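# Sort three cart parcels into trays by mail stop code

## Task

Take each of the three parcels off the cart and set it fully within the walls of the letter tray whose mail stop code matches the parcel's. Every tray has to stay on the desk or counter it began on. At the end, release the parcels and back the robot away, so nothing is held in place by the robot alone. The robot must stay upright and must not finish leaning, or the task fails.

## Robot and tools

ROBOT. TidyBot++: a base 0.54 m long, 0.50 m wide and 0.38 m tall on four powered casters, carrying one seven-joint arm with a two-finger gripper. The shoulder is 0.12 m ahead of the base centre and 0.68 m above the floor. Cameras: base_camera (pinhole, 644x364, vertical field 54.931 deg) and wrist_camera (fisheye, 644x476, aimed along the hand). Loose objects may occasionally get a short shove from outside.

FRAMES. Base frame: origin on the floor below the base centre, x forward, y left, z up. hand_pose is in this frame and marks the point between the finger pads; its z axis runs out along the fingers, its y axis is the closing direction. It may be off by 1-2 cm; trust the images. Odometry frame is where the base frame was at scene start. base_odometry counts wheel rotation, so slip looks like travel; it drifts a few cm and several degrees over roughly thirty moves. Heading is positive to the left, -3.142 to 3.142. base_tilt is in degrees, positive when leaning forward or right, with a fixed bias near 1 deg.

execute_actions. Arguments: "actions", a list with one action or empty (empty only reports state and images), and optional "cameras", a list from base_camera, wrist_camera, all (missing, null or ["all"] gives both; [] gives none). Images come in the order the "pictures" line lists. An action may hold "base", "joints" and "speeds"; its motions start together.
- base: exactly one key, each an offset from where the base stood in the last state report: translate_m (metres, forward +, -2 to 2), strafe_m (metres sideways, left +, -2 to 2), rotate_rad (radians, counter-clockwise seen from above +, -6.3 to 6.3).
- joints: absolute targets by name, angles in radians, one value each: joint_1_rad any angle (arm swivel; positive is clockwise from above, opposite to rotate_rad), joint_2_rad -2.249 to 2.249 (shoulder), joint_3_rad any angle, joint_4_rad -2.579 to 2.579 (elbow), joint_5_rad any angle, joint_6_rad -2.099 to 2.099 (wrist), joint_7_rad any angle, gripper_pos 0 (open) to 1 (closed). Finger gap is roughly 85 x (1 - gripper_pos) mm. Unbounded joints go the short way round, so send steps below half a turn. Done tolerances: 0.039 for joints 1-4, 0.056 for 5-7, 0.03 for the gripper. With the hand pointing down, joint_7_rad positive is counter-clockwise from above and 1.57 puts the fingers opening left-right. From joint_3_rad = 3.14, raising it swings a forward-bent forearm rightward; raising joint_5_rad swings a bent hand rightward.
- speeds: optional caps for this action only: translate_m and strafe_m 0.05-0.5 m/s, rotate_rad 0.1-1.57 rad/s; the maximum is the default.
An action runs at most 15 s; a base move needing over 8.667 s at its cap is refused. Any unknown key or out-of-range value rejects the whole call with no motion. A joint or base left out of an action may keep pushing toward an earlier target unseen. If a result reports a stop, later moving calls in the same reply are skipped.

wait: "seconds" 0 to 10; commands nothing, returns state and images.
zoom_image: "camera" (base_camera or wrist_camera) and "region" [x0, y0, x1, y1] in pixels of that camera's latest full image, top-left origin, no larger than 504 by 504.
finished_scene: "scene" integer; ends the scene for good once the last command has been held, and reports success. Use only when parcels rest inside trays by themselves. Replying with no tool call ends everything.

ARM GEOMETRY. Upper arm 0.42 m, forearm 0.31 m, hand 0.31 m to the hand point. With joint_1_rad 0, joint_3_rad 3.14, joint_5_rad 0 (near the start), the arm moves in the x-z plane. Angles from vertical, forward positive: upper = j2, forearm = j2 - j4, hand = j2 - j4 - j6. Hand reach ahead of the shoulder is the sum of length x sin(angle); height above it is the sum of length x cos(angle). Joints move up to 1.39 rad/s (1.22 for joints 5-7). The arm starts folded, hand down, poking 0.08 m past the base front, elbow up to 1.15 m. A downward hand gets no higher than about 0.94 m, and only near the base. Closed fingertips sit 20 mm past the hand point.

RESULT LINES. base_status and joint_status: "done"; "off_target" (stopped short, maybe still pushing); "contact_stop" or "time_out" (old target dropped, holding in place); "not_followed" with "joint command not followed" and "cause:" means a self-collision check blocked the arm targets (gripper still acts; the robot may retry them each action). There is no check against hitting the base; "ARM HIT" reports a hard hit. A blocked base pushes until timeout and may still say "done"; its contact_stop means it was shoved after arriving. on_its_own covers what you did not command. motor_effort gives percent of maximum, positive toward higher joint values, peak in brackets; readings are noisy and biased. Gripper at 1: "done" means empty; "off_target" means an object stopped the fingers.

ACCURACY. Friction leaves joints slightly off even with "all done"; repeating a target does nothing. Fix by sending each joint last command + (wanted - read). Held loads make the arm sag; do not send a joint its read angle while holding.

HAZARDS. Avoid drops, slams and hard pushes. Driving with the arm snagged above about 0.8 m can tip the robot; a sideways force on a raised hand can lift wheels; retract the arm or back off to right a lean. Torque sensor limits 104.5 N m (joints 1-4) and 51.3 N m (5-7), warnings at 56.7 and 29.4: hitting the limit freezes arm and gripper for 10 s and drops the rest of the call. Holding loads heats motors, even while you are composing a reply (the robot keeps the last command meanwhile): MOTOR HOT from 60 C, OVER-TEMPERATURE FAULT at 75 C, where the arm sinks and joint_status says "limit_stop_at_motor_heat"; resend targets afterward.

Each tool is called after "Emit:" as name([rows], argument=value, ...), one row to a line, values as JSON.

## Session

Emit:
execute_actions(actions=[])

Scene clock: 0.00 s.
base_odometry: x=+0.000 y=+0.000 heading=+0.000 (m, m, rad; odometry frame)
base_tilt: forward=-0.3 right=-0.2 (deg)
base_status: not commanded
joint_positions: joint_1_rad=+0.029 joint_2_rad=-0.366 joint_3_rad=+3.165 joint_4_rad=-2.519 joint_5_rad=+0.022 joint_6_rad=-0.850 joint_7_rad=+1.543 gripper_pos=+0.000
joint_status: not commanded
motor_effort: joint_1_rad=+0 joint_2_rad=-2 joint_3_rad=+1 joint_4_rad=+16 joint_5_rad=+1 joint_6_rad=+2 joint_7_rad=+1 (%)
hand_pose: x=+0.2740 y=-0.0109 z=+0.5936 quat_wxyz=(+0.005, +0.997, -0.033, +0.069) (m; base frame)
pictures: base_camera, wrist_camera
Images, in order (width x height): base_camera 644x364, wrist_camera 644x476.

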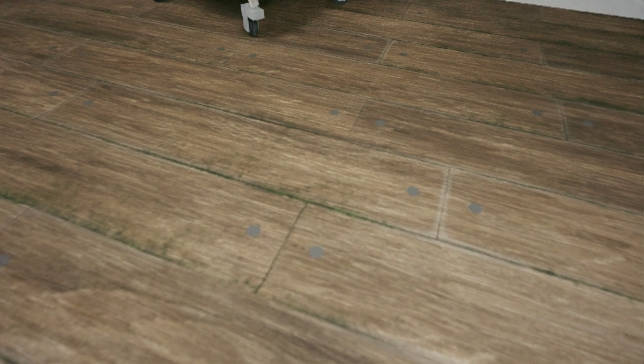

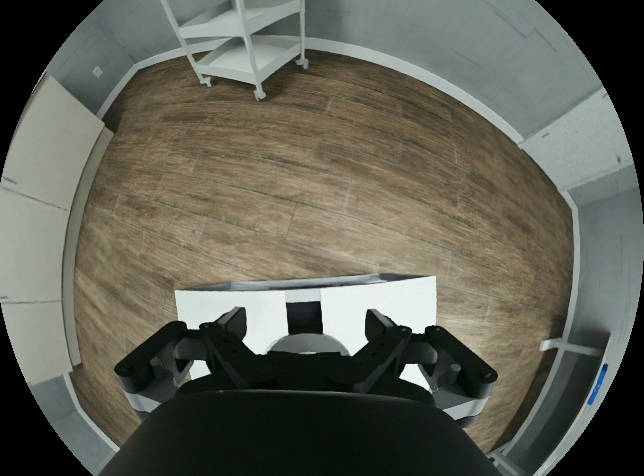

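Emit:
execute_actions([
  {"base":{"rotate_rad":-0.34},"joints":{"joint_1_rad":-0.8,"joint_2_rad":-0.3,"joint_3_rad":3.12,"joint_4_rad":-1.2,"joint_5_rad":-0.03,"joint_6_rad":-1.0,"joint_7_rad":1.6}},
])

Scene clock: 7.80 s.
base_odometry: x=+0.000 y=+0.000 heading=-0.339 (m, m, rad; odometry frame)
base_tilt: forward=-0.3 right=-0.2 (deg)
base_status: done
joint_positions: joint_1_rad=-0.774 joint_2_rad=-0.323 joint_3_rad=+3.148 joint_4_rad=-1.210 joint_5_rad=-0.009 joint_6_rad=-0.959 joint_7_rad=+1.575 gripper_pos=+0.000
joint_status: all done
motor_effort: joint_1_rad=+0(2) joint_2_rad=-7(10) joint_3_rad=+0(1) joint_4_rad=+21(23) joint_5_rad=+1(0) joint_6_rad=+9(9) joint_7_rad=+1(0) (%)
hand_pose: x=+0.4116 y=+0.2865 z=+1.1948 quat_wxyz=(-0.230, +0.739, +0.300, +0.558) (m; base frame)
pictures: base_camera, wrist_camera
Images, in order (width x height): base_camera 644x364, wrist_camera 644x476.

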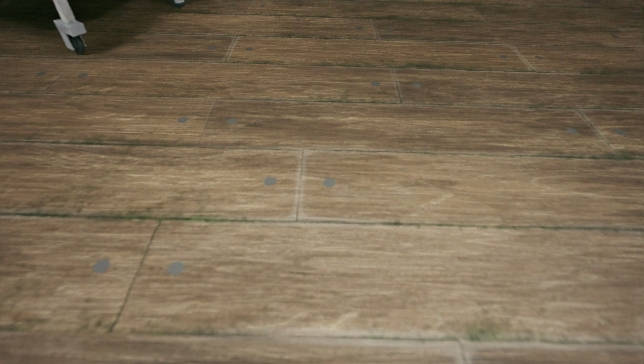

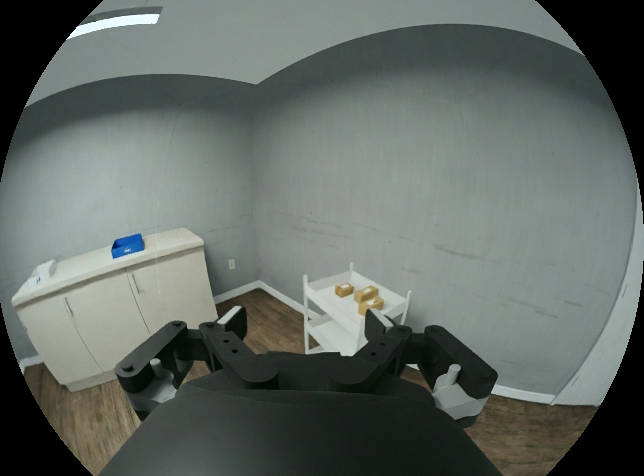

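Emit:
execute_actions([
  {"base":{"strafe_m":0.75},"joints":{"joint_1_rad":-1.6,"joint_2_rad":0.3,"joint_4_rad":-1.0,"joint_6_rad":-0.45}},
])

Scene clock: 18.77 s.
base_odometry: x=+0.250 y=+0.707 heading=-0.339 (m, m, rad; odometry frame)
base_tilt: forward=-0.2 right=-0.2 (deg)
base_status: done
joint_positions: joint_1_rad=-1.583 joint_2_rad=+0.304 joint_3_rad=+3.142 joint_4_rad=-1.015 joint_5_rad=-0.010 joint_6_rad=-0.487 joint_7_rad=+1.575 gripper_pos=+0.000
joint_status: all done
motor_effort: joint_1_rad=+0(2) joint_2_rad=-39(41) joint_3_rad=-1(3) joint_4_rad=+25(26) joint_5_rad=+1(0) joint_6_rad=+8(8) joint_7_rad=+1(1) (%)
hand_pose: x=+0.1077 y=+0.7331 z=+1.0890 quat_wxyz=(-0.443, +0.552, +0.558, +0.433) (m; base frame)
pictures: base_camera, wrist_camera
Images, in order (width x height): base_camera 644x364, wrist_camera 644x476.

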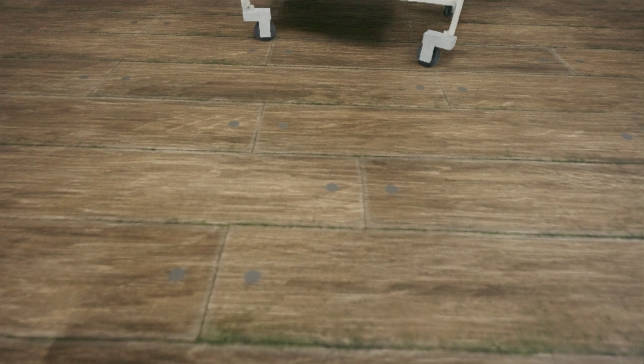

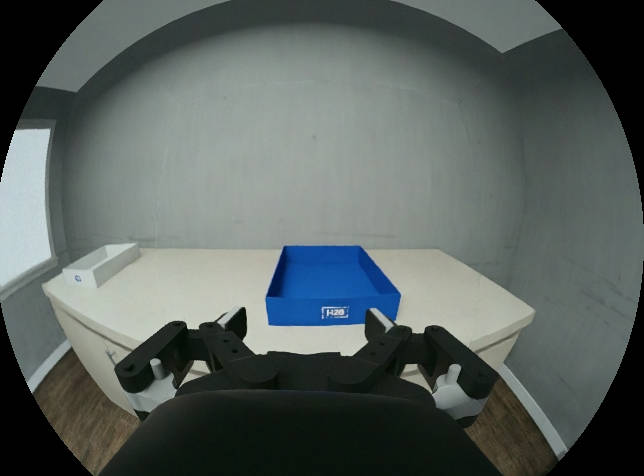

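Emit:
zoom_image(camera="wrist_camera", region=[305, 295, 365, 330])

Region (305, 295, 365, 330) of wrist_camera's 644x476 image, scaled by 8.400; it fills the top 294 rows of this view, and the rest is white.

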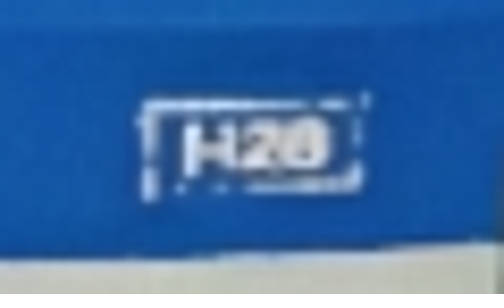

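Emit:
execute_actions([
  {"base":{"rotate_rad":-0.04},"joints":{"joint_1_rad":-0.6,"joint_2_rad":0.2,"joint_6_rad":-1.2}},
], cameras=[])

Emit:
execute_actions([
  {"base":{"translate_m":0.5},"joints":{"joint_1_rad":0.02,"joint_2_rad":0.227,"joint_4_rad":-0.93,"joint_6_rad":-2.0}},
])

Scene clock: 26.87 s.
base_odometry: x=+0.250 y=+0.708 heading=-0.378 (m, m, rad; odometry frame)
base_tilt: forward=-0.3 right=-0.3 (deg)
base_status: done
joint_positions: joint_1_rad=-0.621 joint_2_rad=+0.221 joint_3_rad=+3.138 joint_4_rad=-1.013 joint_5_rad=-0.011 joint_6_rad=-1.162 joint_7_rad=+1.575 gripper_pos=+0.000
joint_status: all done
motor_effort: joint_1_rad=+0(4) joint_2_rad=-31(39) joint_3_rad=+0(3) joint_4_rad=+22(25) joint_5_rad=+0(0) joint_6_rad=+5(8) joint_7_rad=+1(0) (%)
hand_pose: x=+0.6037 y=+0.3541 z=+0.9672 quat_wxyz=(-0.117, +0.886, +0.287, +0.345) (m; base frame)
pictures: none
No camera images: the call's "cameras" was empty. Leave "cameras" out to get every camera's image.

Scene clock: 29.23 s.
base_odometry: x=+0.715 y=+0.523 heading=-0.378 (m, m, rad; odometry frame)
base_tilt: forward=-0.2 right=-0.2 (deg)
base_status: done
joint_positions: joint_1_rad=-0.003 joint_2_rad=+0.224 joint_3_rad=+3.135 joint_4_rad=-0.945 joint_5_rad=-0.014 joint_6_rad=-1.961 joint_7_rad=+1.575 gripper_pos=+0.000
joint_status: all done
motor_effort: joint_1_rad=+1(3) joint_2_rad=-28(33) joint_3_rad=+0(2) joint_4_rad=+18(23) joint_5_rad=+1(0) joint_6_rad=+0(6) joint_7_rad=+1(1) (%)
hand_pose: x=+0.5052 y=+0.0087 z=+0.9038 quat_wxyz=(-0.007, +1.000, +0.009, +0.006) (m; base frame)
pictures: base_camera, wrist_camera
Images, in order (width x height): base_camera 644x364, wrist_camera 644x476.

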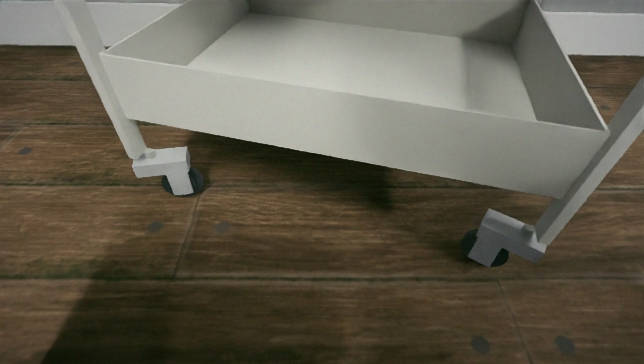

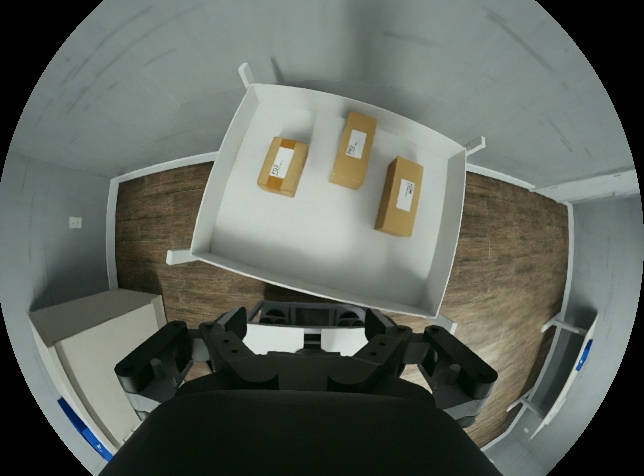

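Emit:
zoom_image(camera="wrist_camera", region=[250, 100, 440, 250])

Region (250, 100, 440, 250) of wrist_camera's 644x476 image, scaled by 2.653; it fills the top 398 rows of this view, and the rest is white.

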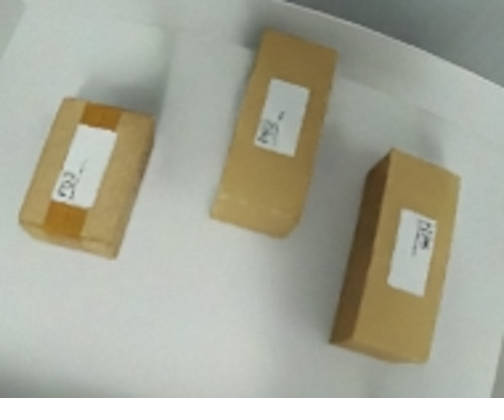

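Emit:
execute_actions([
  {"joints":{"joint_1_rad":0.275,"joint_2_rad":0.14,"joint_4_rad":-1.515,"joint_6_rad":-0.895}},
], cameras=["wrist_camera"])

Scene clock: 36.33 s.
base_odometry: x=+0.715 y=+0.523 heading=-0.378 (m, m, rad; odometry frame)
base_tilt: forward=-0.2 right=-0.2 (deg)
base_status: not commanded
joint_positions: joint_1_rad=+0.250 joint_2_rad=+0.164 joint_3_rad=+3.135 joint_4_rad=-1.502 joint_5_rad=-0.014 joint_6_rad=-0.932 joint_7_rad=+1.575 gripper_pos=+0.000
joint_status: all done
motor_effort: joint_1_rad=+0(0) joint_2_rad=-28(30) joint_3_rad=+0(0) joint_4_rad=+22(23) joint_5_rad=+1(0) joint_6_rad=+4(5) joint_7_rad=+1(1) (%)
hand_pose: x=+0.6468 y=-0.1261 z=+0.8004 quat_wxyz=(+0.026, +0.956, -0.118, +0.267) (m; base frame)
pictures: wrist_camera
Images, in order (width x height): wrist_camera 644x476.

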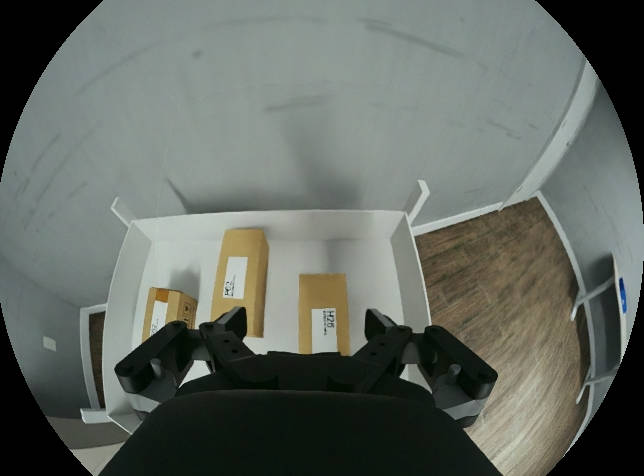

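Emit:
zoom_image(camera="wrist_camera", region=[140, 220, 370, 360])

Region (140, 220, 370, 360) of wrist_camera's 644x476 image, scaled by 2.191; it fills the top 307 rows of this view, and the rest is white.

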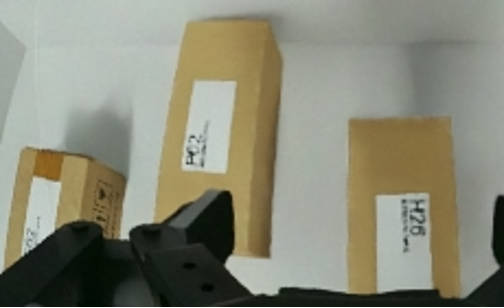

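Emit:
execute_actions([
  {"joints":{"joint_1_rad":0.305,"joint_2_rad":0.22,"joint_4_rad":-1.61,"joint_6_rad":-0.74,"gripper_pos":0.17}},
], cameras=["wrist_camera"])

Scene clock: 42.00 s.
base_odometry: x=+0.715 y=+0.523 heading=-0.378 (m, m, rad; odometry frame)
base_tilt: forward=-0.2 right=-0.2 (deg)
base_status: not commanded
joint_positions: joint_1_rad=+0.281 joint_2_rad=+0.212 joint_3_rad=+3.135 joint_4_rad=-1.601 joint_5_rad=-0.014 joint_6_rad=-0.778 joint_7_rad=+1.575 gripper_pos=+0.170
joint_status: all done
motor_effort: joint_1_rad=+0(0) joint_2_rad=-30(32) joint_3_rad=+0(0) joint_4_rad=+22(23) joint_5_rad=+0(1) joint_6_rad=+4(4) joint_7_rad=+1(0) (%)
hand_pose: x=+0.6560 y=-0.1464 z=+0.7527 quat_wxyz=(+0.031, +0.953, -0.133, +0.270) (m; base frame)
pictures: wrist_camera
Images, in order (width x height): wrist_camera 644x476.

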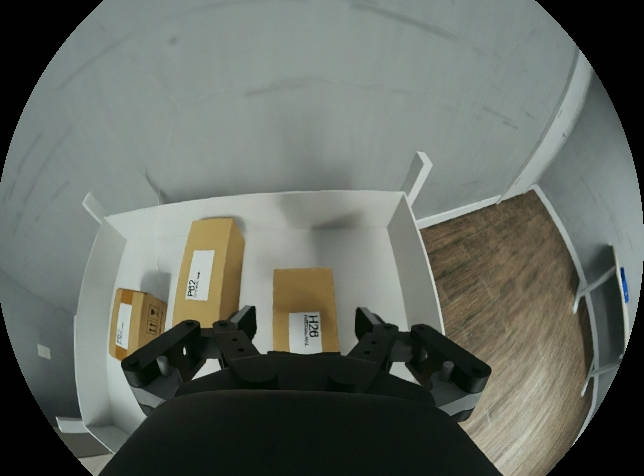

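Emit:
execute_actions([
  {"joints":{"joint_2_rad":0.155,"joint_4_rad":-1.795,"joint_6_rad":-0.60,"joint_7_rad":1.63,"gripper_pos":0.22}},
], cameras=["wrist_camera"])

Scene clock: 46.80 s.
base_odometry: x=+0.715 y=+0.523 heading=-0.378 (m, m, rad; odometry frame)
base_tilt: forward=-0.3 right=-0.2 (deg)
base_status: not commanded
joint_positions: joint_1_rad=+0.281 joint_2_rad=+0.178 joint_3_rad=+3.135 joint_4_rad=-1.785 joint_5_rad=-0.014 joint_6_rad=-0.640 joint_7_rad=+1.605 gripper_pos=+0.220
joint_status: all done
motor_effort: joint_1_rad=+0(0) joint_2_rad=-28(30) joint_3_rad=+0(0) joint_4_rad=+20(22) joint_5_rad=+1(1) joint_6_rad=+4(4) joint_7_rad=+1(1) (%)
hand_pose: x=+0.6249 y=-0.1381 z=+0.7082 quat_wxyz=(+0.035, +0.957, -0.120, +0.263) (m; base frame)
pictures: wrist_camera
Images, in order (width x height): wrist_camera 644x476.

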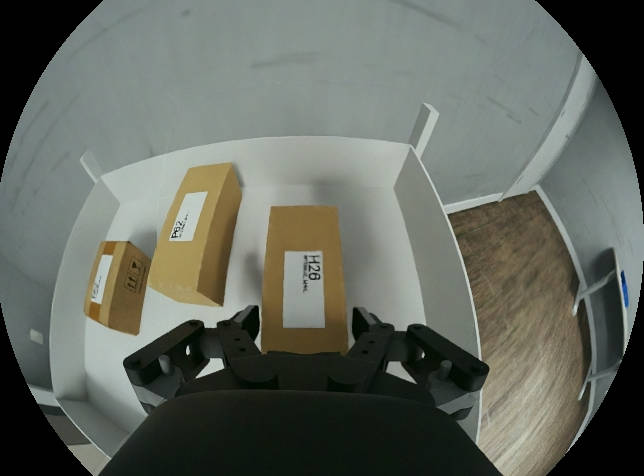

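Emit:
execute_actions([
  {"joints":{"gripper_pos":1}},
], cameras=[])

Emit:
execute_actions([
  {"joints":{"joint_2_rad":0.10,"joint_4_rad":-1.50,"joint_6_rad":-1.03}},
], cameras=[])

Emit:
execute_actions([
  {"base":{"translate_m":-0.52},"joints":{"joint_2_rad":0.07,"joint_4_rad":-0.68,"joint_6_rad":-1.84}},
], cameras=[])

Emit:
execute_actions([
  {"base":{"strafe_m":0.28},"joints":{"joint_1_rad":-1.59}},
])

Scene clock: 51.87 s.
base_odometry: x=+0.715 y=+0.523 heading=-0.378 (m, m, rad; odometry frame)
base_tilt: forward=-0.2 right=-0.2 (deg)
base_status: not commanded
joint_positions: joint_1_rad=+0.281 joint_2_rad=+0.175 joint_3_rad=+3.135 joint_4_rad=-1.787 joint_5_rad=-0.014 joint_6_rad=-0.639 joint_7_rad=+1.605 gripper_pos=+0.444
joint_status: gripper_pos off_target (ended at +0.444, target +1.000)
motor_effort: joint_1_rad=+0(1) joint_2_rad=-29(29) joint_3_rad=+0(0) joint_4_rad=+21(22) joint_5_rad=+1(1) joint_6_rad=+5(5) joint_7_rad=+0(1) (%)
hand_pose: x=+0.6244 y=-0.1379 z=+0.7092 quat_wxyz=(+0.035, +0.956, -0.120, +0.264) (m; base frame)
pictures: none
No camera images: the call's "cameras" was empty. Leave "cameras" out to get every camera's image.

Scene clock: 53.27 s.
base_odometry: x=+0.715 y=+0.523 heading=-0.378 (m, m, rad; odometry frame)
base_tilt: forward=-0.2 right=-0.2 (deg)
base_status: not commanded
joint_positions: joint_1_rad=+0.281 joint_2_rad=+0.119 joint_3_rad=+3.135 joint_4_rad=-1.514 joint_5_rad=-0.014 joint_6_rad=-0.994 joint_7_rad=+1.605 gripper_pos=+0.444
joint_status: all done
motor_effort: joint_1_rad=+1(0) joint_2_rad=-28(30) joint_3_rad=+0(0) joint_4_rad=+23(23) joint_5_rad=+1(0) joint_6_rad=+4(5) joint_7_rad=+1(0) (%)
hand_pose: x=+0.6179 y=-0.1350 z=+0.8089 quat_wxyz=(+0.032, +0.960, -0.118, +0.252) (m; base frame)
pictures: none
No camera images: the call's "cameras" was empty. Leave "cameras" out to get every camera's image.

Scene clock: 55.80 s.
base_odometry: x=+0.231 y=+0.715 heading=-0.378 (m, m, rad; odometry frame)
base_tilt: forward=-0.3 right=-0.2 (deg)
base_status: done
joint_positions: joint_1_rad=+0.286 joint_2_rad=+0.071 joint_3_rad=+3.134 joint_4_rad=-0.691 joint_5_rad=-0.016 joint_6_rad=-1.808 joint_7_rad=+1.605 gripper_pos=+0.444
joint_status: all done
motor_effort: joint_1_rad=+1(4) joint_2_rad=-19(31) joint_3_rad=+0(5) joint_4_rad=+17(25) joint_5_rad=+0(1) joint_6_rad=+5(4) joint_7_rad=+0(0) (%)
hand_pose: x=+0.5199 y=-0.1083 z=+1.0673 quat_wxyz=(+0.037, +0.953, -0.113, +0.280) (m; base frame)
pictures: none
No camera images: the call's "cameras" was empty. Leave "cameras" out to get every camera's image.

Scene clock: 58.83 s.
base_odometry: x=+0.334 y=+0.976 heading=-0.377 (m, m, rad; odometry frame)
base_tilt: forward=-0.3 right=-0.2 (deg)
base_status: done
joint_positions: joint_1_rad=-1.566 joint_2_rad=+0.072 joint_3_rad=+3.134 joint_4_rad=-0.691 joint_5_rad=-0.016 joint_6_rad=-1.808 joint_7_rad=+1.605 gripper_pos=+0.444
joint_status: all done
motor_effort: joint_1_rad=+0(3) joint_2_rad=-21(25) joint_3_rad=+0(3) joint_4_rad=+18(19) joint_5_rad=+1(0) joint_6_rad=+5(5) joint_7_rad=+0(1) (%)
hand_pose: x=+0.1116 y=+0.4156 z=+1.0669 quat_wxyz=(-0.201, +0.663, +0.694, +0.197) (m; base frame)
pictures: base_camera, wrist_camera
Images, in order (width x height): base_camera 644x364, wrist_camera 644x476.

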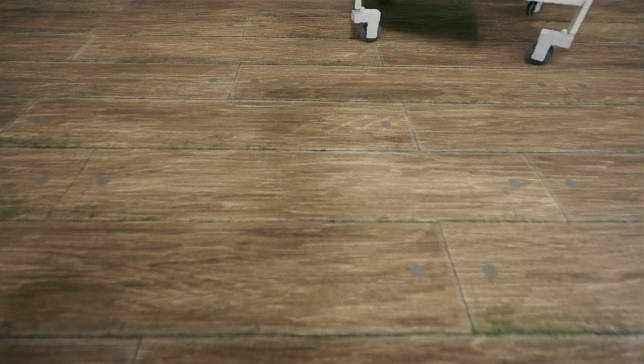

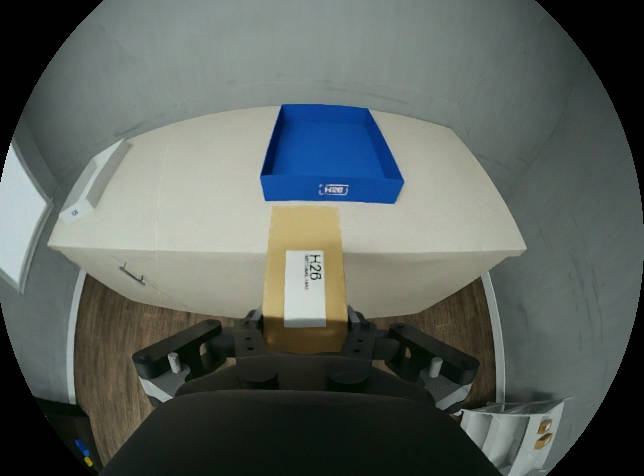

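Emit:
execute_actions([
  {"base":{"strafe_m":0.285},"joints":{"joint_1_rad":-1.50}},
], cameras=["base_camera"])

Emit:
execute_actions([
  {"joints":{"joint_2_rad":0.28,"joint_4_rad":-0.55,"joint_6_rad":-1.71}},
], cameras=["wrist_camera"])

Scene clock: 63.90 s.
base_odometry: x=+0.439 y=+1.241 heading=-0.377 (m, m, rad; odometry frame)
base_tilt: forward=-0.2 right=-0.2 (deg)
base_status: done
joint_positions: joint_1_rad=-1.517 joint_2_rad=+0.080 joint_3_rad=+3.134 joint_4_rad=-0.691 joint_5_rad=-0.016 joint_6_rad=-1.809 joint_7_rad=+1.605 gripper_pos=+0.444
joint_status: all done
motor_effort: joint_1_rad=+0(2) joint_2_rad=-22(25) joint_3_rad=+0(1) joint_4_rad=+18(19) joint_5_rad=+1(0) joint_6_rad=+5(6) joint_7_rad=+1(1) (%)
hand_pose: x=+0.1321 y=+0.4181 z=+1.0635 quat_wxyz=(-0.194, +0.680, +0.678, +0.199) (m; base frame)
pictures: base_camera
Images, in order (width x height): base_camera 644x364.

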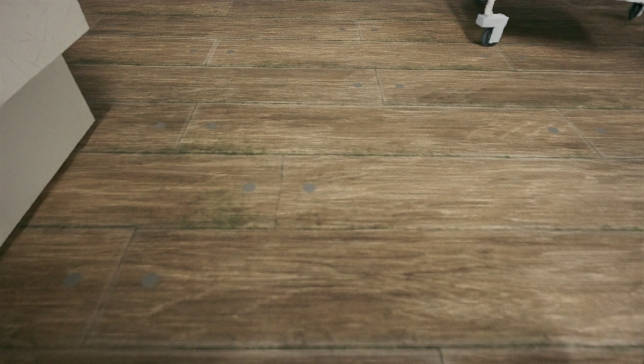

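Scene clock: 65.43 s.
base_odometry: x=+0.439 y=+1.241 heading=-0.377 (m, m, rad; odometry frame)
base_tilt: forward=-0.2 right=-0.2 (deg)
base_status: not commanded
joint_positions: joint_1_rad=-1.517 joint_2_rad=+0.287 joint_3_rad=+3.134 joint_4_rad=-0.568 joint_5_rad=-0.016 joint_6_rad=-1.750 joint_7_rad=+1.605 gripper_pos=+0.444
joint_status: all done
motor_effort: joint_1_rad=+0(0) joint_2_rad=-31(37) joint_3_rad=+0(0) joint_4_rad=+19(20) joint_5_rad=+1(1) joint_6_rad=+4(4) joint_7_rad=+0(0) (%)
hand_pose: x=+0.1372 y=+0.5153 z=+1.0240 quat_wxyz=(-0.186, +0.684, +0.680, +0.189) (m; base frame)
pictures: wrist_camera
Images, in order (width x height): wrist_camera 644x476.

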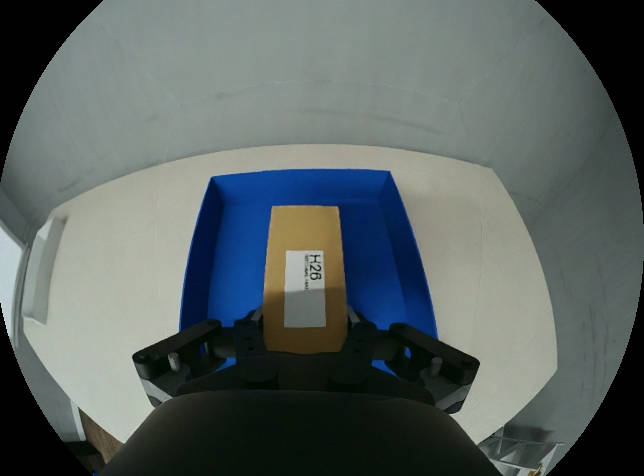

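Emit:
execute_actions([
  {"joints":{"joint_4_rad":-0.79,"joint_6_rad":-1.49}},
], cameras=[])

Emit:
execute_actions([
  {"joints":{"joint_4_rad":-0.83,"joint_6_rad":-1.455}},
], cameras=["wrist_camera"])

Scene clock: 68.70 s.
base_odometry: x=+0.439 y=+1.241 heading=-0.377 (m, m, rad; odometry frame)
base_tilt: forward=-0.2 right=-0.2 (deg)
base_status: not commanded
joint_positions: joint_1_rad=-1.517 joint_2_rad=+0.287 joint_3_rad=+3.134 joint_4_rad=-0.784 joint_5_rad=-0.016 joint_6_rad=-1.532 joint_7_rad=+1.605 gripper_pos=+0.444
joint_status: all done
motor_effort: joint_1_rad=+0(1) joint_2_rad=-33(35) joint_3_rad=-1(0) joint_4_rad=+21(21) joint_5_rad=+1(1) joint_6_rad=+5(5) joint_7_rad=+1(0) (%)
hand_pose: x=+0.1388 y=+0.5544 z=+0.9687 quat_wxyz=(-0.187, +0.685, +0.679, +0.189) (m; base frame)
pictures: none
No camera images: the call's "cameras" was empty. Leave "cameras" out to get every camera's image.

Scene clock: 69.40 s.
base_odometry: x=+0.439 y=+1.241 heading=-0.377 (m, m, rad; odometry frame)
base_tilt: forward=-0.2 right=-0.2 (deg)
base_status: not commanded
joint_positions: joint_1_rad=-1.517 joint_2_rad=+0.287 joint_3_rad=+3.134 joint_4_rad=-0.819 joint_5_rad=-0.016 joint_6_rad=-1.493 joint_7_rad=+1.605 gripper_pos=+0.444
joint_status: all done
motor_effort: joint_1_rad=+0(0) joint_2_rad=-30(33) joint_3_rad=+0(1) joint_4_rad=+19(21) joint_5_rad=+1(0) joint_6_rad=+4(5) joint_7_rad=+0(1) (%)
hand_pose: x=+0.1391 y=+0.5605 z=+0.9597 quat_wxyz=(-0.188, +0.684, +0.678, +0.191) (m; base frame)
pictures: wrist_camera
Images, in order (width x height): wrist_camera 644x476.

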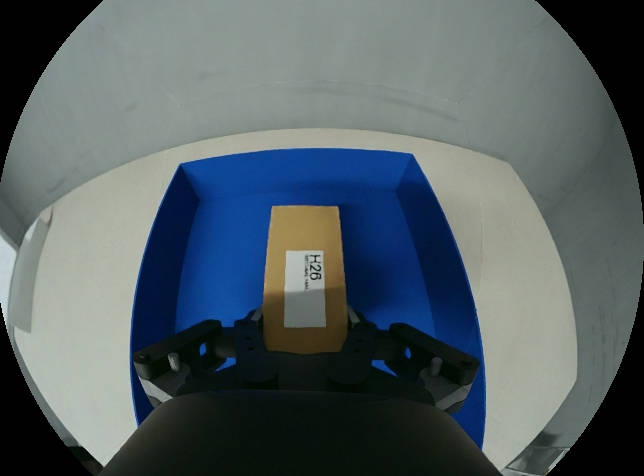

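Emit:
execute_actions([
  {"joints":{"gripper_pos":0}},
], cameras=[])

Emit:
execute_actions([
  {"joints":{"joint_2_rad":0.07,"joint_4_rad":-0.7,"joint_6_rad":-1.55}},
], cameras=["wrist_camera"])

Emit:
execute_actions([
  {"base":{"strafe_m":-0.475},"joints":{"joint_1_rad":-2.4,"joint_2_rad":0.5,"joint_4_rad":-0.8,"joint_6_rad":-0.35}},
], cameras=["wrist_camera"])

Scene clock: 75.53 s.
base_odometry: x=+0.439 y=+1.241 heading=-0.377 (m, m, rad; odometry frame)
base_tilt: forward=-0.2 right=-0.3 (deg)
base_status: not commanded
joint_positions: joint_1_rad=-1.517 joint_2_rad=+0.287 joint_3_rad=+3.134 joint_4_rad=-0.819 joint_5_rad=-0.016 joint_6_rad=-1.493 joint_7_rad=+1.605 gripper_pos=+0.000
joint_status: all done
motor_effort: joint_1_rad=+0(1) joint_2_rad=-32(33) joint_3_rad=+0(1) joint_4_rad=+20(21) joint_5_rad=+1(1) joint_6_rad=+4(4) joint_7_rad=+0(0) (%)
hand_pose: x=+0.1391 y=+0.5604 z=+0.9597 quat_wxyz=(-0.188, +0.684, +0.678, +0.191) (m; base frame)
pictures: none
No camera images: the call's "cameras" was empty. Leave "cameras" out to get every camera's image.

Scene clock: 77.03 s.
base_odometry: x=+0.439 y=+1.241 heading=-0.377 (m, m, rad; odometry frame)
base_tilt: forward=-0.2 right=-0.2 (deg)
base_status: not commanded
joint_positions: joint_1_rad=-1.517 joint_2_rad=+0.061 joint_3_rad=+3.134 joint_4_rad=-0.701 joint_5_rad=-0.016 joint_6_rad=-1.510 joint_7_rad=+1.605 gripper_pos=+0.000
joint_status: all done
motor_effort: joint_1_rad=+0(1) joint_2_rad=-21(37) joint_3_rad=+0(0) joint_4_rad=+18(22) joint_5_rad=+1(1) joint_6_rad=+6(6) joint_7_rad=+1(0) (%)
hand_pose: x=+0.1348 y=+0.4803 z=+1.1283 quat_wxyz=(-0.291, +0.643, +0.640, +0.304) (m; base frame)
pictures: wrist_camera
Images, in order (width x height): wrist_camera 644x476.

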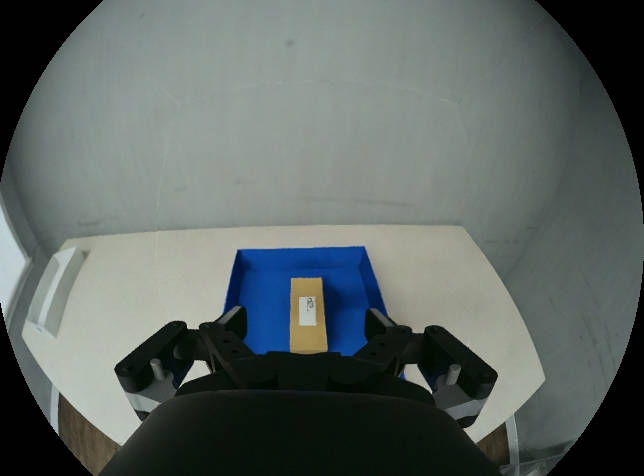

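Scene clock: 79.67 s.
base_odometry: x=+0.264 y=+0.799 heading=-0.377 (m, m, rad; odometry frame)
base_tilt: forward=-0.3 right=-0.2 (deg)
base_status: done
joint_positions: joint_1_rad=-2.394 joint_2_rad=+0.479 joint_3_rad=+3.134 joint_4_rad=-0.785 joint_5_rad=-0.017 joint_6_rad=-0.387 joint_7_rad=+1.605 gripper_pos=+0.000
joint_status: all done
motor_effort: joint_1_rad=-1(4) joint_2_rad=-44(45) joint_3_rad=-1(3) joint_4_rad=+24(26) joint_5_rad=+1(0) joint_6_rad=+9(8) joint_7_rad=+1(0) (%)
hand_pose: x=-0.4752 y=+0.5412 z=+1.1253 quat_wxyz=(-0.631, +0.259, +0.688, +0.248) (m; base frame)
pictures: wrist_camera
Images, in order (width x height): wrist_camera 644x476.

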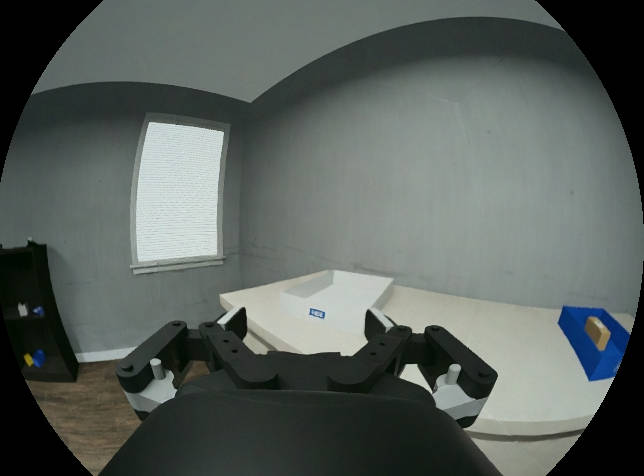

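Emit:
zoom_image(camera="wrist_camera", region=[297, 300, 337, 326])

Region (297, 300, 337, 326) of wrist_camera's 644x476 image, scaled by 12.600; it fills the top 328 rows of this view, and the rest is white.

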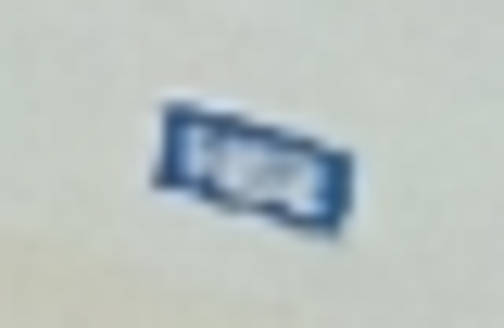

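Emit:
execute_actions([
  {"joints":{"joint_1_rad":-2.5,"joint_2_rad":0.95,"joint_4_rad":-0.3,"joint_6_rad":-0.3}},
], cameras=["wrist_camera"])

Scene clock: 84.80 s.
base_odometry: x=+0.264 y=+0.799 heading=-0.377 (m, m, rad; odometry frame)
base_tilt: forward=-0.3 right=-0.3 (deg)
base_status: not commanded
joint_positions: joint_1_rad=-2.478 joint_2_rad=+0.951 joint_3_rad=+3.134 joint_4_rad=-0.315 joint_5_rad=-0.017 joint_6_rad=-0.340 joint_7_rad=+1.605 gripper_pos=+0.000
joint_status: all done
motor_effort: joint_1_rad=-1(0) joint_2_rad=-58(61) joint_3_rad=-1(1) joint_4_rad=+25(26) joint_5_rad=+1(1) joint_6_rad=+8(9) joint_7_rad=+0(0) (%)
hand_pose: x=-0.6356 y=+0.5826 z=+1.0099 quat_wxyz=(-0.657, +0.227, +0.683, +0.226) (m; base frame)
pictures: wrist_camera
Images, in order (width x height): wrist_camera 644x476.

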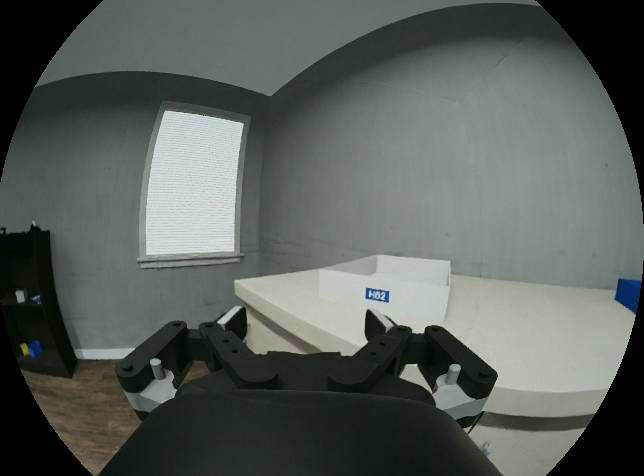

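Emit:
execute_actions([
  {"base":{"translate_m":0.61},"joints":{"joint_1_rad":0.33,"joint_2_rad":0.1,"joint_4_rad":-1.1,"joint_6_rad":-1.4,"joint_7_rad":1.55}},
], cameras=["base_camera"])

Emit:
execute_actions([
  {"joints":{"joint_2_rad":0.17,"joint_4_rad":-1.51,"joint_6_rad":-0.895,"gripper_pos":0.15}},
], cameras=["wrist_camera"])

Scene clock: 92.73 s.
base_odometry: x=+0.831 y=+0.574 heading=-0.378 (m, m, rad; odometry frame)
base_tilt: forward=-0.2 right=-0.2 (deg)
base_status: done
joint_positions: joint_1_rad=+0.308 joint_2_rad=+0.121 joint_3_rad=+3.134 joint_4_rad=-1.084 joint_5_rad=-0.017 joint_6_rad=-1.361 joint_7_rad=+1.575 gripper_pos=+0.000
joint_status: all done
motor_effort: joint_1_rad=+0(8) joint_2_rad=-26(61) joint_3_rad=+0(4) joint_4_rad=+21(26) joint_5_rad=+1(1) joint_6_rad=+4(8) joint_7_rad=+0(1) (%)
hand_pose: x=+0.6117 y=-0.1458 z=+0.9506 quat_wxyz=(+0.034, +0.949, -0.141, +0.282) (m; base frame)
pictures: base_camera
Images, in order (width x height): base_camera 644x364.

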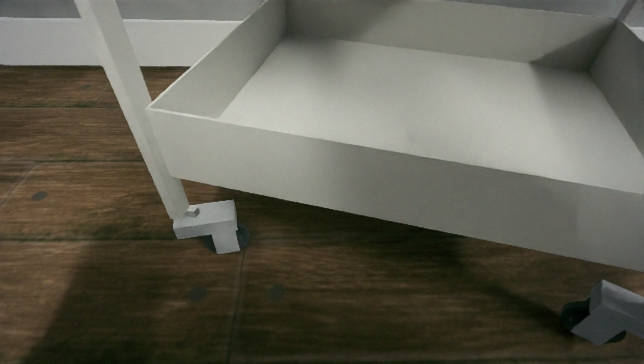

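Scene clock: 94.30 s.
base_odometry: x=+0.831 y=+0.574 heading=-0.378 (m, m, rad; odometry frame)
base_tilt: forward=-0.2 right=-0.2 (deg)
base_status: not commanded
joint_positions: joint_1_rad=+0.308 joint_2_rad=+0.155 joint_3_rad=+3.134 joint_4_rad=-1.500 joint_5_rad=-0.017 joint_6_rad=-0.934 joint_7_rad=+1.575 gripper_pos=+0.150
joint_status: all done
motor_effort: joint_1_rad=+1(1) joint_2_rad=-29(30) joint_3_rad=+0(1) joint_4_rad=+22(23) joint_5_rad=+1(1) joint_6_rad=+4(5) joint_7_rad=+0(0) (%)
hand_pose: x=+0.6378 y=-0.1548 z=+0.8059 quat_wxyz=(+0.033, +0.951, -0.145, +0.271) (m; base frame)
pictures: wrist_camera
Images, in order (width x height): wrist_camera 644x476.

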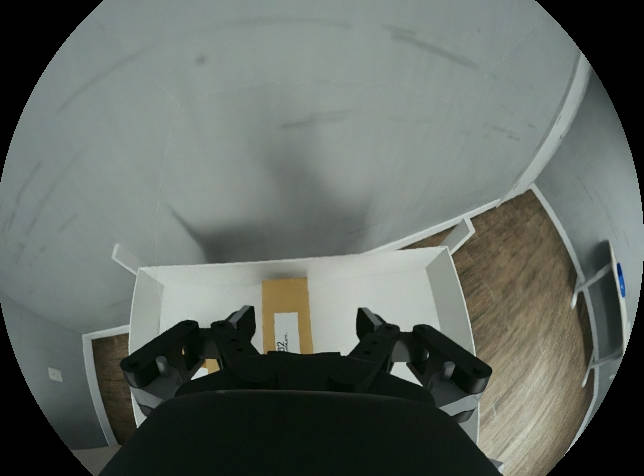

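Emit:
execute_actions([
  {"joints":{"joint_1_rad":0.245,"joint_2_rad":0.22,"joint_4_rad":-1.61,"joint_6_rad":-0.745}},
], cameras=["wrist_camera"])

Scene clock: 97.93 s.
base_odometry: x=+0.831 y=+0.574 heading=-0.378 (m, m, rad; odometry frame)
base_tilt: forward=-0.2 right=-0.2 (deg)
base_status: not commanded
joint_positions: joint_1_rad=+0.262 joint_2_rad=+0.209 joint_3_rad=+3.134 joint_4_rad=-1.601 joint_5_rad=-0.017 joint_6_rad=-0.784 joint_7_rad=+1.575 gripper_pos=+0.150
joint_status: all done
motor_effort: joint_1_rad=+0(0) joint_2_rad=-30(33) joint_3_rad=+0(1) joint_4_rad=+21(23) joint_5_rad=+1(0) joint_6_rad=+4(5) joint_7_rad=+0(0) (%)
hand_pose: x=+0.6570 y=-0.1349 z=+0.7532 quat_wxyz=(+0.027, +0.955, -0.124, +0.269) (m; base frame)
pictures: wrist_camera
Images, in order (width x height): wrist_camera 644x476.

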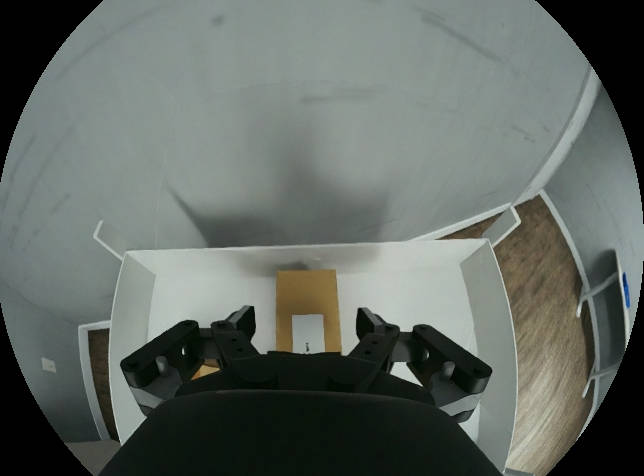

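Emit:
execute_actions([
  {"joints":{"joint_4_rad":-1.748,"joint_6_rad":-0.615}},
], cameras=["wrist_camera"])

Emit:
execute_actions([
  {"joints":{"gripper_pos":1}},
], cameras=["wrist_camera"])

Scene clock: 100.90 s.
base_odometry: x=+0.831 y=+0.574 heading=-0.378 (m, m, rad; odometry frame)
base_tilt: forward=-0.3 right=-0.2 (deg)
base_status: not commanded
joint_positions: joint_1_rad=+0.262 joint_2_rad=+0.209 joint_3_rad=+3.134 joint_4_rad=-1.740 joint_5_rad=-0.017 joint_6_rad=-0.655 joint_7_rad=+1.575 gripper_pos=+0.150
joint_status: all done
motor_effort: joint_1_rad=+1(0) joint_2_rad=-29(31) joint_3_rad=+0(1) joint_4_rad=+20(21) joint_5_rad=+1(0) joint_6_rad=+4(5) joint_7_rad=+1(1) (%)
hand_pose: x=+0.6414 y=-0.1313 z=+0.7100 quat_wxyz=(+0.027, +0.956, -0.126, +0.264) (m; base frame)
pictures: wrist_camera
Images, in order (width x height): wrist_camera 644x476.

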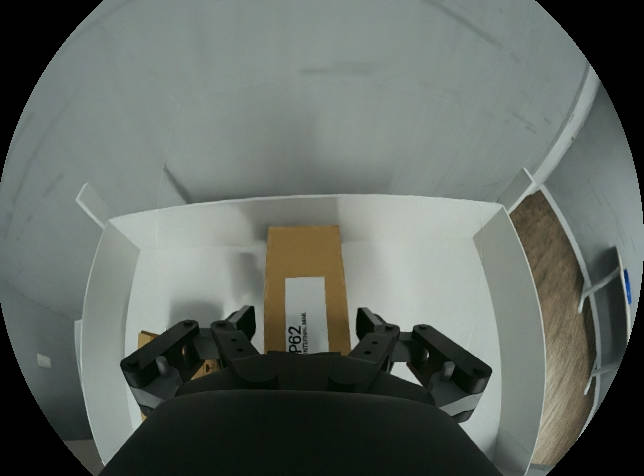

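Scene clock: 101.93 s.
base_odometry: x=+0.831 y=+0.574 heading=-0.378 (m, m, rad; odometry frame)
base_tilt: forward=-0.3 right=-0.3 (deg)
base_status: not commanded
joint_positions: joint_1_rad=+0.262 joint_2_rad=+0.208 joint_3_rad=+3.134 joint_4_rad=-1.740 joint_5_rad=-0.017 joint_6_rad=-0.654 joint_7_rad=+1.575 gripper_pos=+0.441
joint_status: gripper_pos off_target (ended at +0.441, target +1.000)
motor_effort: joint_1_rad=+0(1) joint_2_rad=-26(30) joint_3_rad=-1(1) joint_4_rad=+20(21) joint_5_rad=+1(0) joint_6_rad=+5(5) joint_7_rad=+0(1) (%)
hand_pose: x=+0.6419 y=-0.1314 z=+0.7106 quat_wxyz=(+0.027, +0.956, -0.126, +0.265) (m; base frame)
pictures: wrist_camera
Images, in order (width x height): wrist_camera 644x476.

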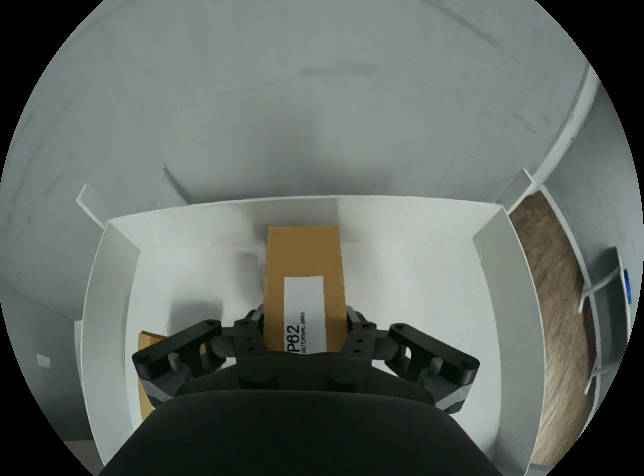

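Emit:
execute_actions([
  {"joints":{"joint_2_rad":0.10,"joint_4_rad":-1.50,"joint_6_rad":-1.03}},
], cameras=[])

Emit:
execute_actions([
  {"base":{"translate_m":-0.95},"joints":{"joint_2_rad":0.0,"joint_4_rad":-1.1,"joint_6_rad":-1.45}},
], cameras=[])

Emit:
execute_actions([
  {"base":{"strafe_m":-2.0},"joints":{"joint_1_rad":1.6}},
])

Scene clock: 106.70 s.
base_odometry: x=+0.831 y=+0.574 heading=-0.378 (m, m, rad; odometry frame)
base_tilt: forward=-0.3 right=-0.2 (deg)
base_status: not commanded
joint_positions: joint_1_rad=+0.262 joint_2_rad=+0.113 joint_3_rad=+3.134 joint_4_rad=-1.512 joint_5_rad=-0.017 joint_6_rad=-0.995 joint_7_rad=+1.575 gripper_pos=+0.441
joint_status: all done
motor_effort: joint_1_rad=+1(1) joint_2_rad=-27(33) joint_3_rad=+0(1) joint_4_rad=+23(24) joint_5_rad=+0(0) joint_6_rad=+4(5) joint_7_rad=+1(0) (%)
hand_pose: x=+0.6202 y=-0.1245 z=+0.8132 quat_wxyz=(+0.025, +0.958, -0.123, +0.257) (m; base frame)
pictures: none
No camera images: the call's "cameras" was empty. Leave "cameras" out to get every camera's image.

Scene clock: 110.13 s.
base_odometry: x=-0.052 y=+0.923 heading=-0.377 (m, m, rad; odometry frame)
base_tilt: forward=-0.3 right=-0.2 (deg)
base_status: done
joint_positions: joint_1_rad=+0.262 joint_2_rad=+0.013 joint_3_rad=+3.134 joint_4_rad=-1.115 joint_5_rad=-0.018 joint_6_rad=-1.418 joint_7_rad=+1.575 gripper_pos=+0.441
joint_status: all done
motor_effort: joint_1_rad=+0(1) joint_2_rad=-20(33) joint_3_rad=+0(2) joint_4_rad=+21(26) joint_5_rad=+1(0) joint_6_rad=+5(5) joint_7_rad=+1(1) (%)
hand_pose: x=+0.5700 y=-0.1100 z=+0.9795 quat_wxyz=(+0.029, +0.949, -0.118, +0.292) (m; base frame)
pictures: none
No camera images: the call's "cameras" was empty. Leave "cameras" out to get every camera's image.

Scene clock: 115.50 s.
base_odometry: x=-0.790 y=-0.936 heading=-0.377 (m, m, rad; odometry frame)
base_tilt: forward=-0.2 right=-0.2 (deg)
base_status: done
joint_positions: joint_1_rad=+1.577 joint_2_rad=+0.013 joint_3_rad=+3.133 joint_4_rad=-1.114 joint_5_rad=-0.018 joint_6_rad=-1.418 joint_7_rad=+1.575 gripper_pos=+0.441
joint_status: all done
motor_effort: joint_1_rad=+1(5) joint_2_rad=-23(28) joint_3_rad=+0(3) joint_4_rad=+22(22) joint_5_rad=+1(2) joint_6_rad=+5(5) joint_7_rad=+1(0) (%)
hand_pose: x=+0.1271 y=-0.4641 z=+0.9798 quat_wxyz=(+0.201, +0.679, -0.673, +0.214) (m; base frame)
pictures: base_camera, wrist_camera
Images, in order (width x height): base_camera 644x364, wrist_camera 644x476.

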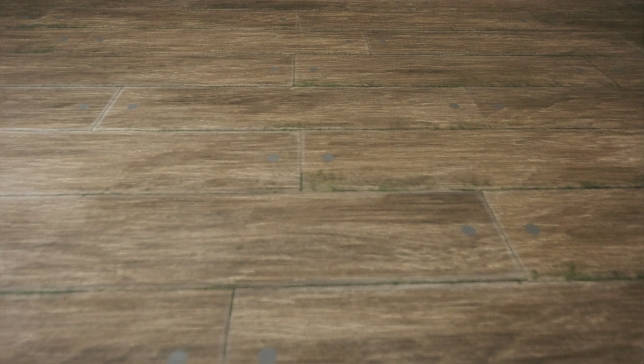

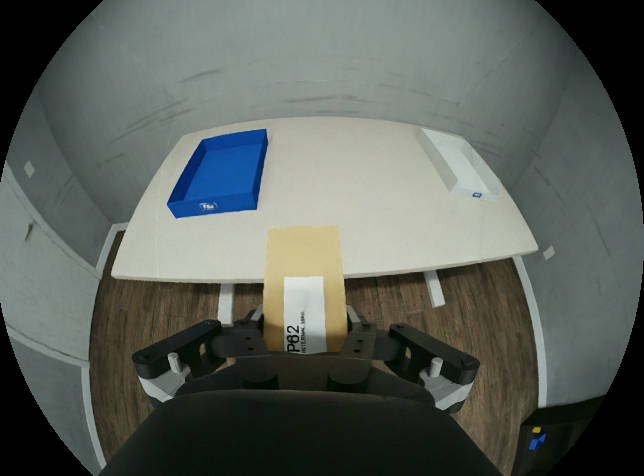

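Emit:
zoom_image(camera="wrist_camera", region=[185, 192, 230, 220])

Region (185, 192, 230, 220) of wrist_camera's 644x476 image, scaled by 11.200; it fills the top 314 rows of this view, and the rest is white.

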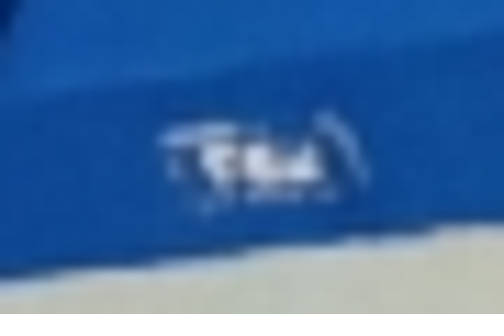

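Emit:
execute_actions([
  {"joints":{"joint_1_rad":1.2,"joint_2_rad":0.2,"joint_4_rad":-1.2,"joint_6_rad":-1.165}},
], cameras=["wrist_camera"])

Scene clock: 125.07 s.
base_odometry: x=-0.790 y=-0.936 heading=-0.377 (m, m, rad; odometry frame)
base_tilt: forward=-0.2 right=-0.2 (deg)
base_status: not commanded
joint_positions: joint_1_rad=+1.220 joint_2_rad=+0.200 joint_3_rad=+3.133 joint_4_rad=-1.195 joint_5_rad=-0.018 joint_6_rad=-1.207 joint_7_rad=+1.575 gripper_pos=+0.441
joint_status: all done
motor_effort: joint_1_rad=+0(1) joint_2_rad=-31(34) joint_3_rad=+0(1) joint_4_rad=+22(24) joint_5_rad=+1(0) joint_6_rad=+5(6) joint_7_rad=+1(1) (%)
hand_pose: x=+0.3196 y=-0.5152 z=+0.8819 quat_wxyz=(+0.144, +0.793, -0.548, +0.224) (m; base frame)
pictures: wrist_camera
Images, in order (width x height): wrist_camera 644x476.

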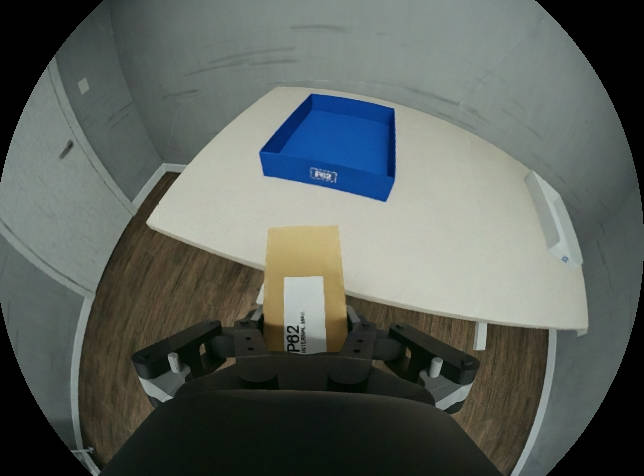

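Emit:
zoom_image(camera="wrist_camera", region=[298, 158, 348, 192])

Region (298, 158, 348, 192) of wrist_camera's 644x476 image, scaled by 10.080; it fills the top 343 rows of this view, and the rest is white.

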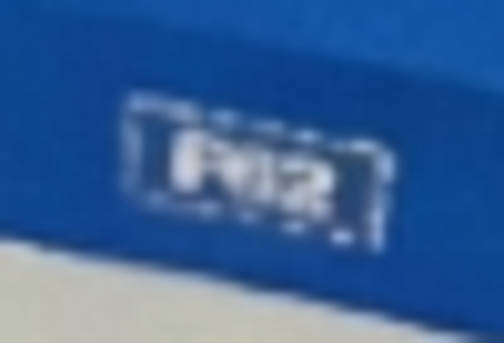

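Emit:
execute_actions([
  {"joints":{"joint_2_rad":0.315,"joint_4_rad":-1.15,"joint_6_rad":-1.075}},
], cameras=["wrist_camera"])

Scene clock: 131.17 s.
base_odometry: x=-0.790 y=-0.936 heading=-0.377 (m, m, rad; odometry frame)
base_tilt: forward=-0.2 right=-0.1 (deg)
base_status: not commanded
joint_positions: joint_1_rad=+1.220 joint_2_rad=+0.316 joint_3_rad=+3.133 joint_4_rad=-1.166 joint_5_rad=-0.018 joint_6_rad=-1.115 joint_7_rad=+1.575 gripper_pos=+0.441
joint_status: all done
motor_effort: joint_1_rad=+1(0) joint_2_rad=-37(40) joint_3_rad=-1(1) joint_4_rad=+23(24) joint_5_rad=+1(0) joint_6_rad=+5(4) joint_7_rad=+0(1) (%)
hand_pose: x=+0.3376 y=-0.5643 z=+0.8436 quat_wxyz=(+0.145, +0.792, -0.548, +0.227) (m; base frame)
pictures: wrist_camera
Images, in order (width x height): wrist_camera 644x476.

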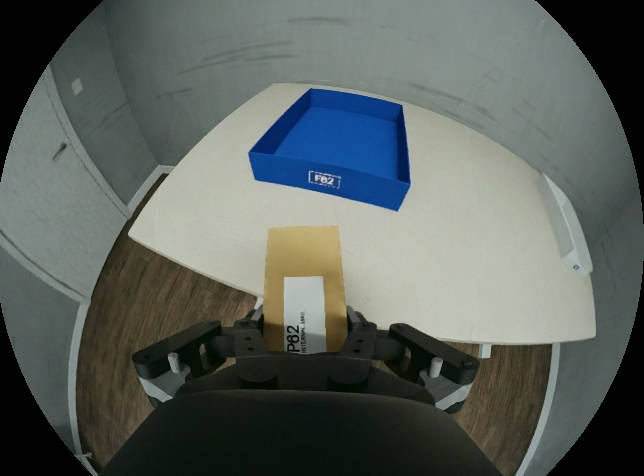

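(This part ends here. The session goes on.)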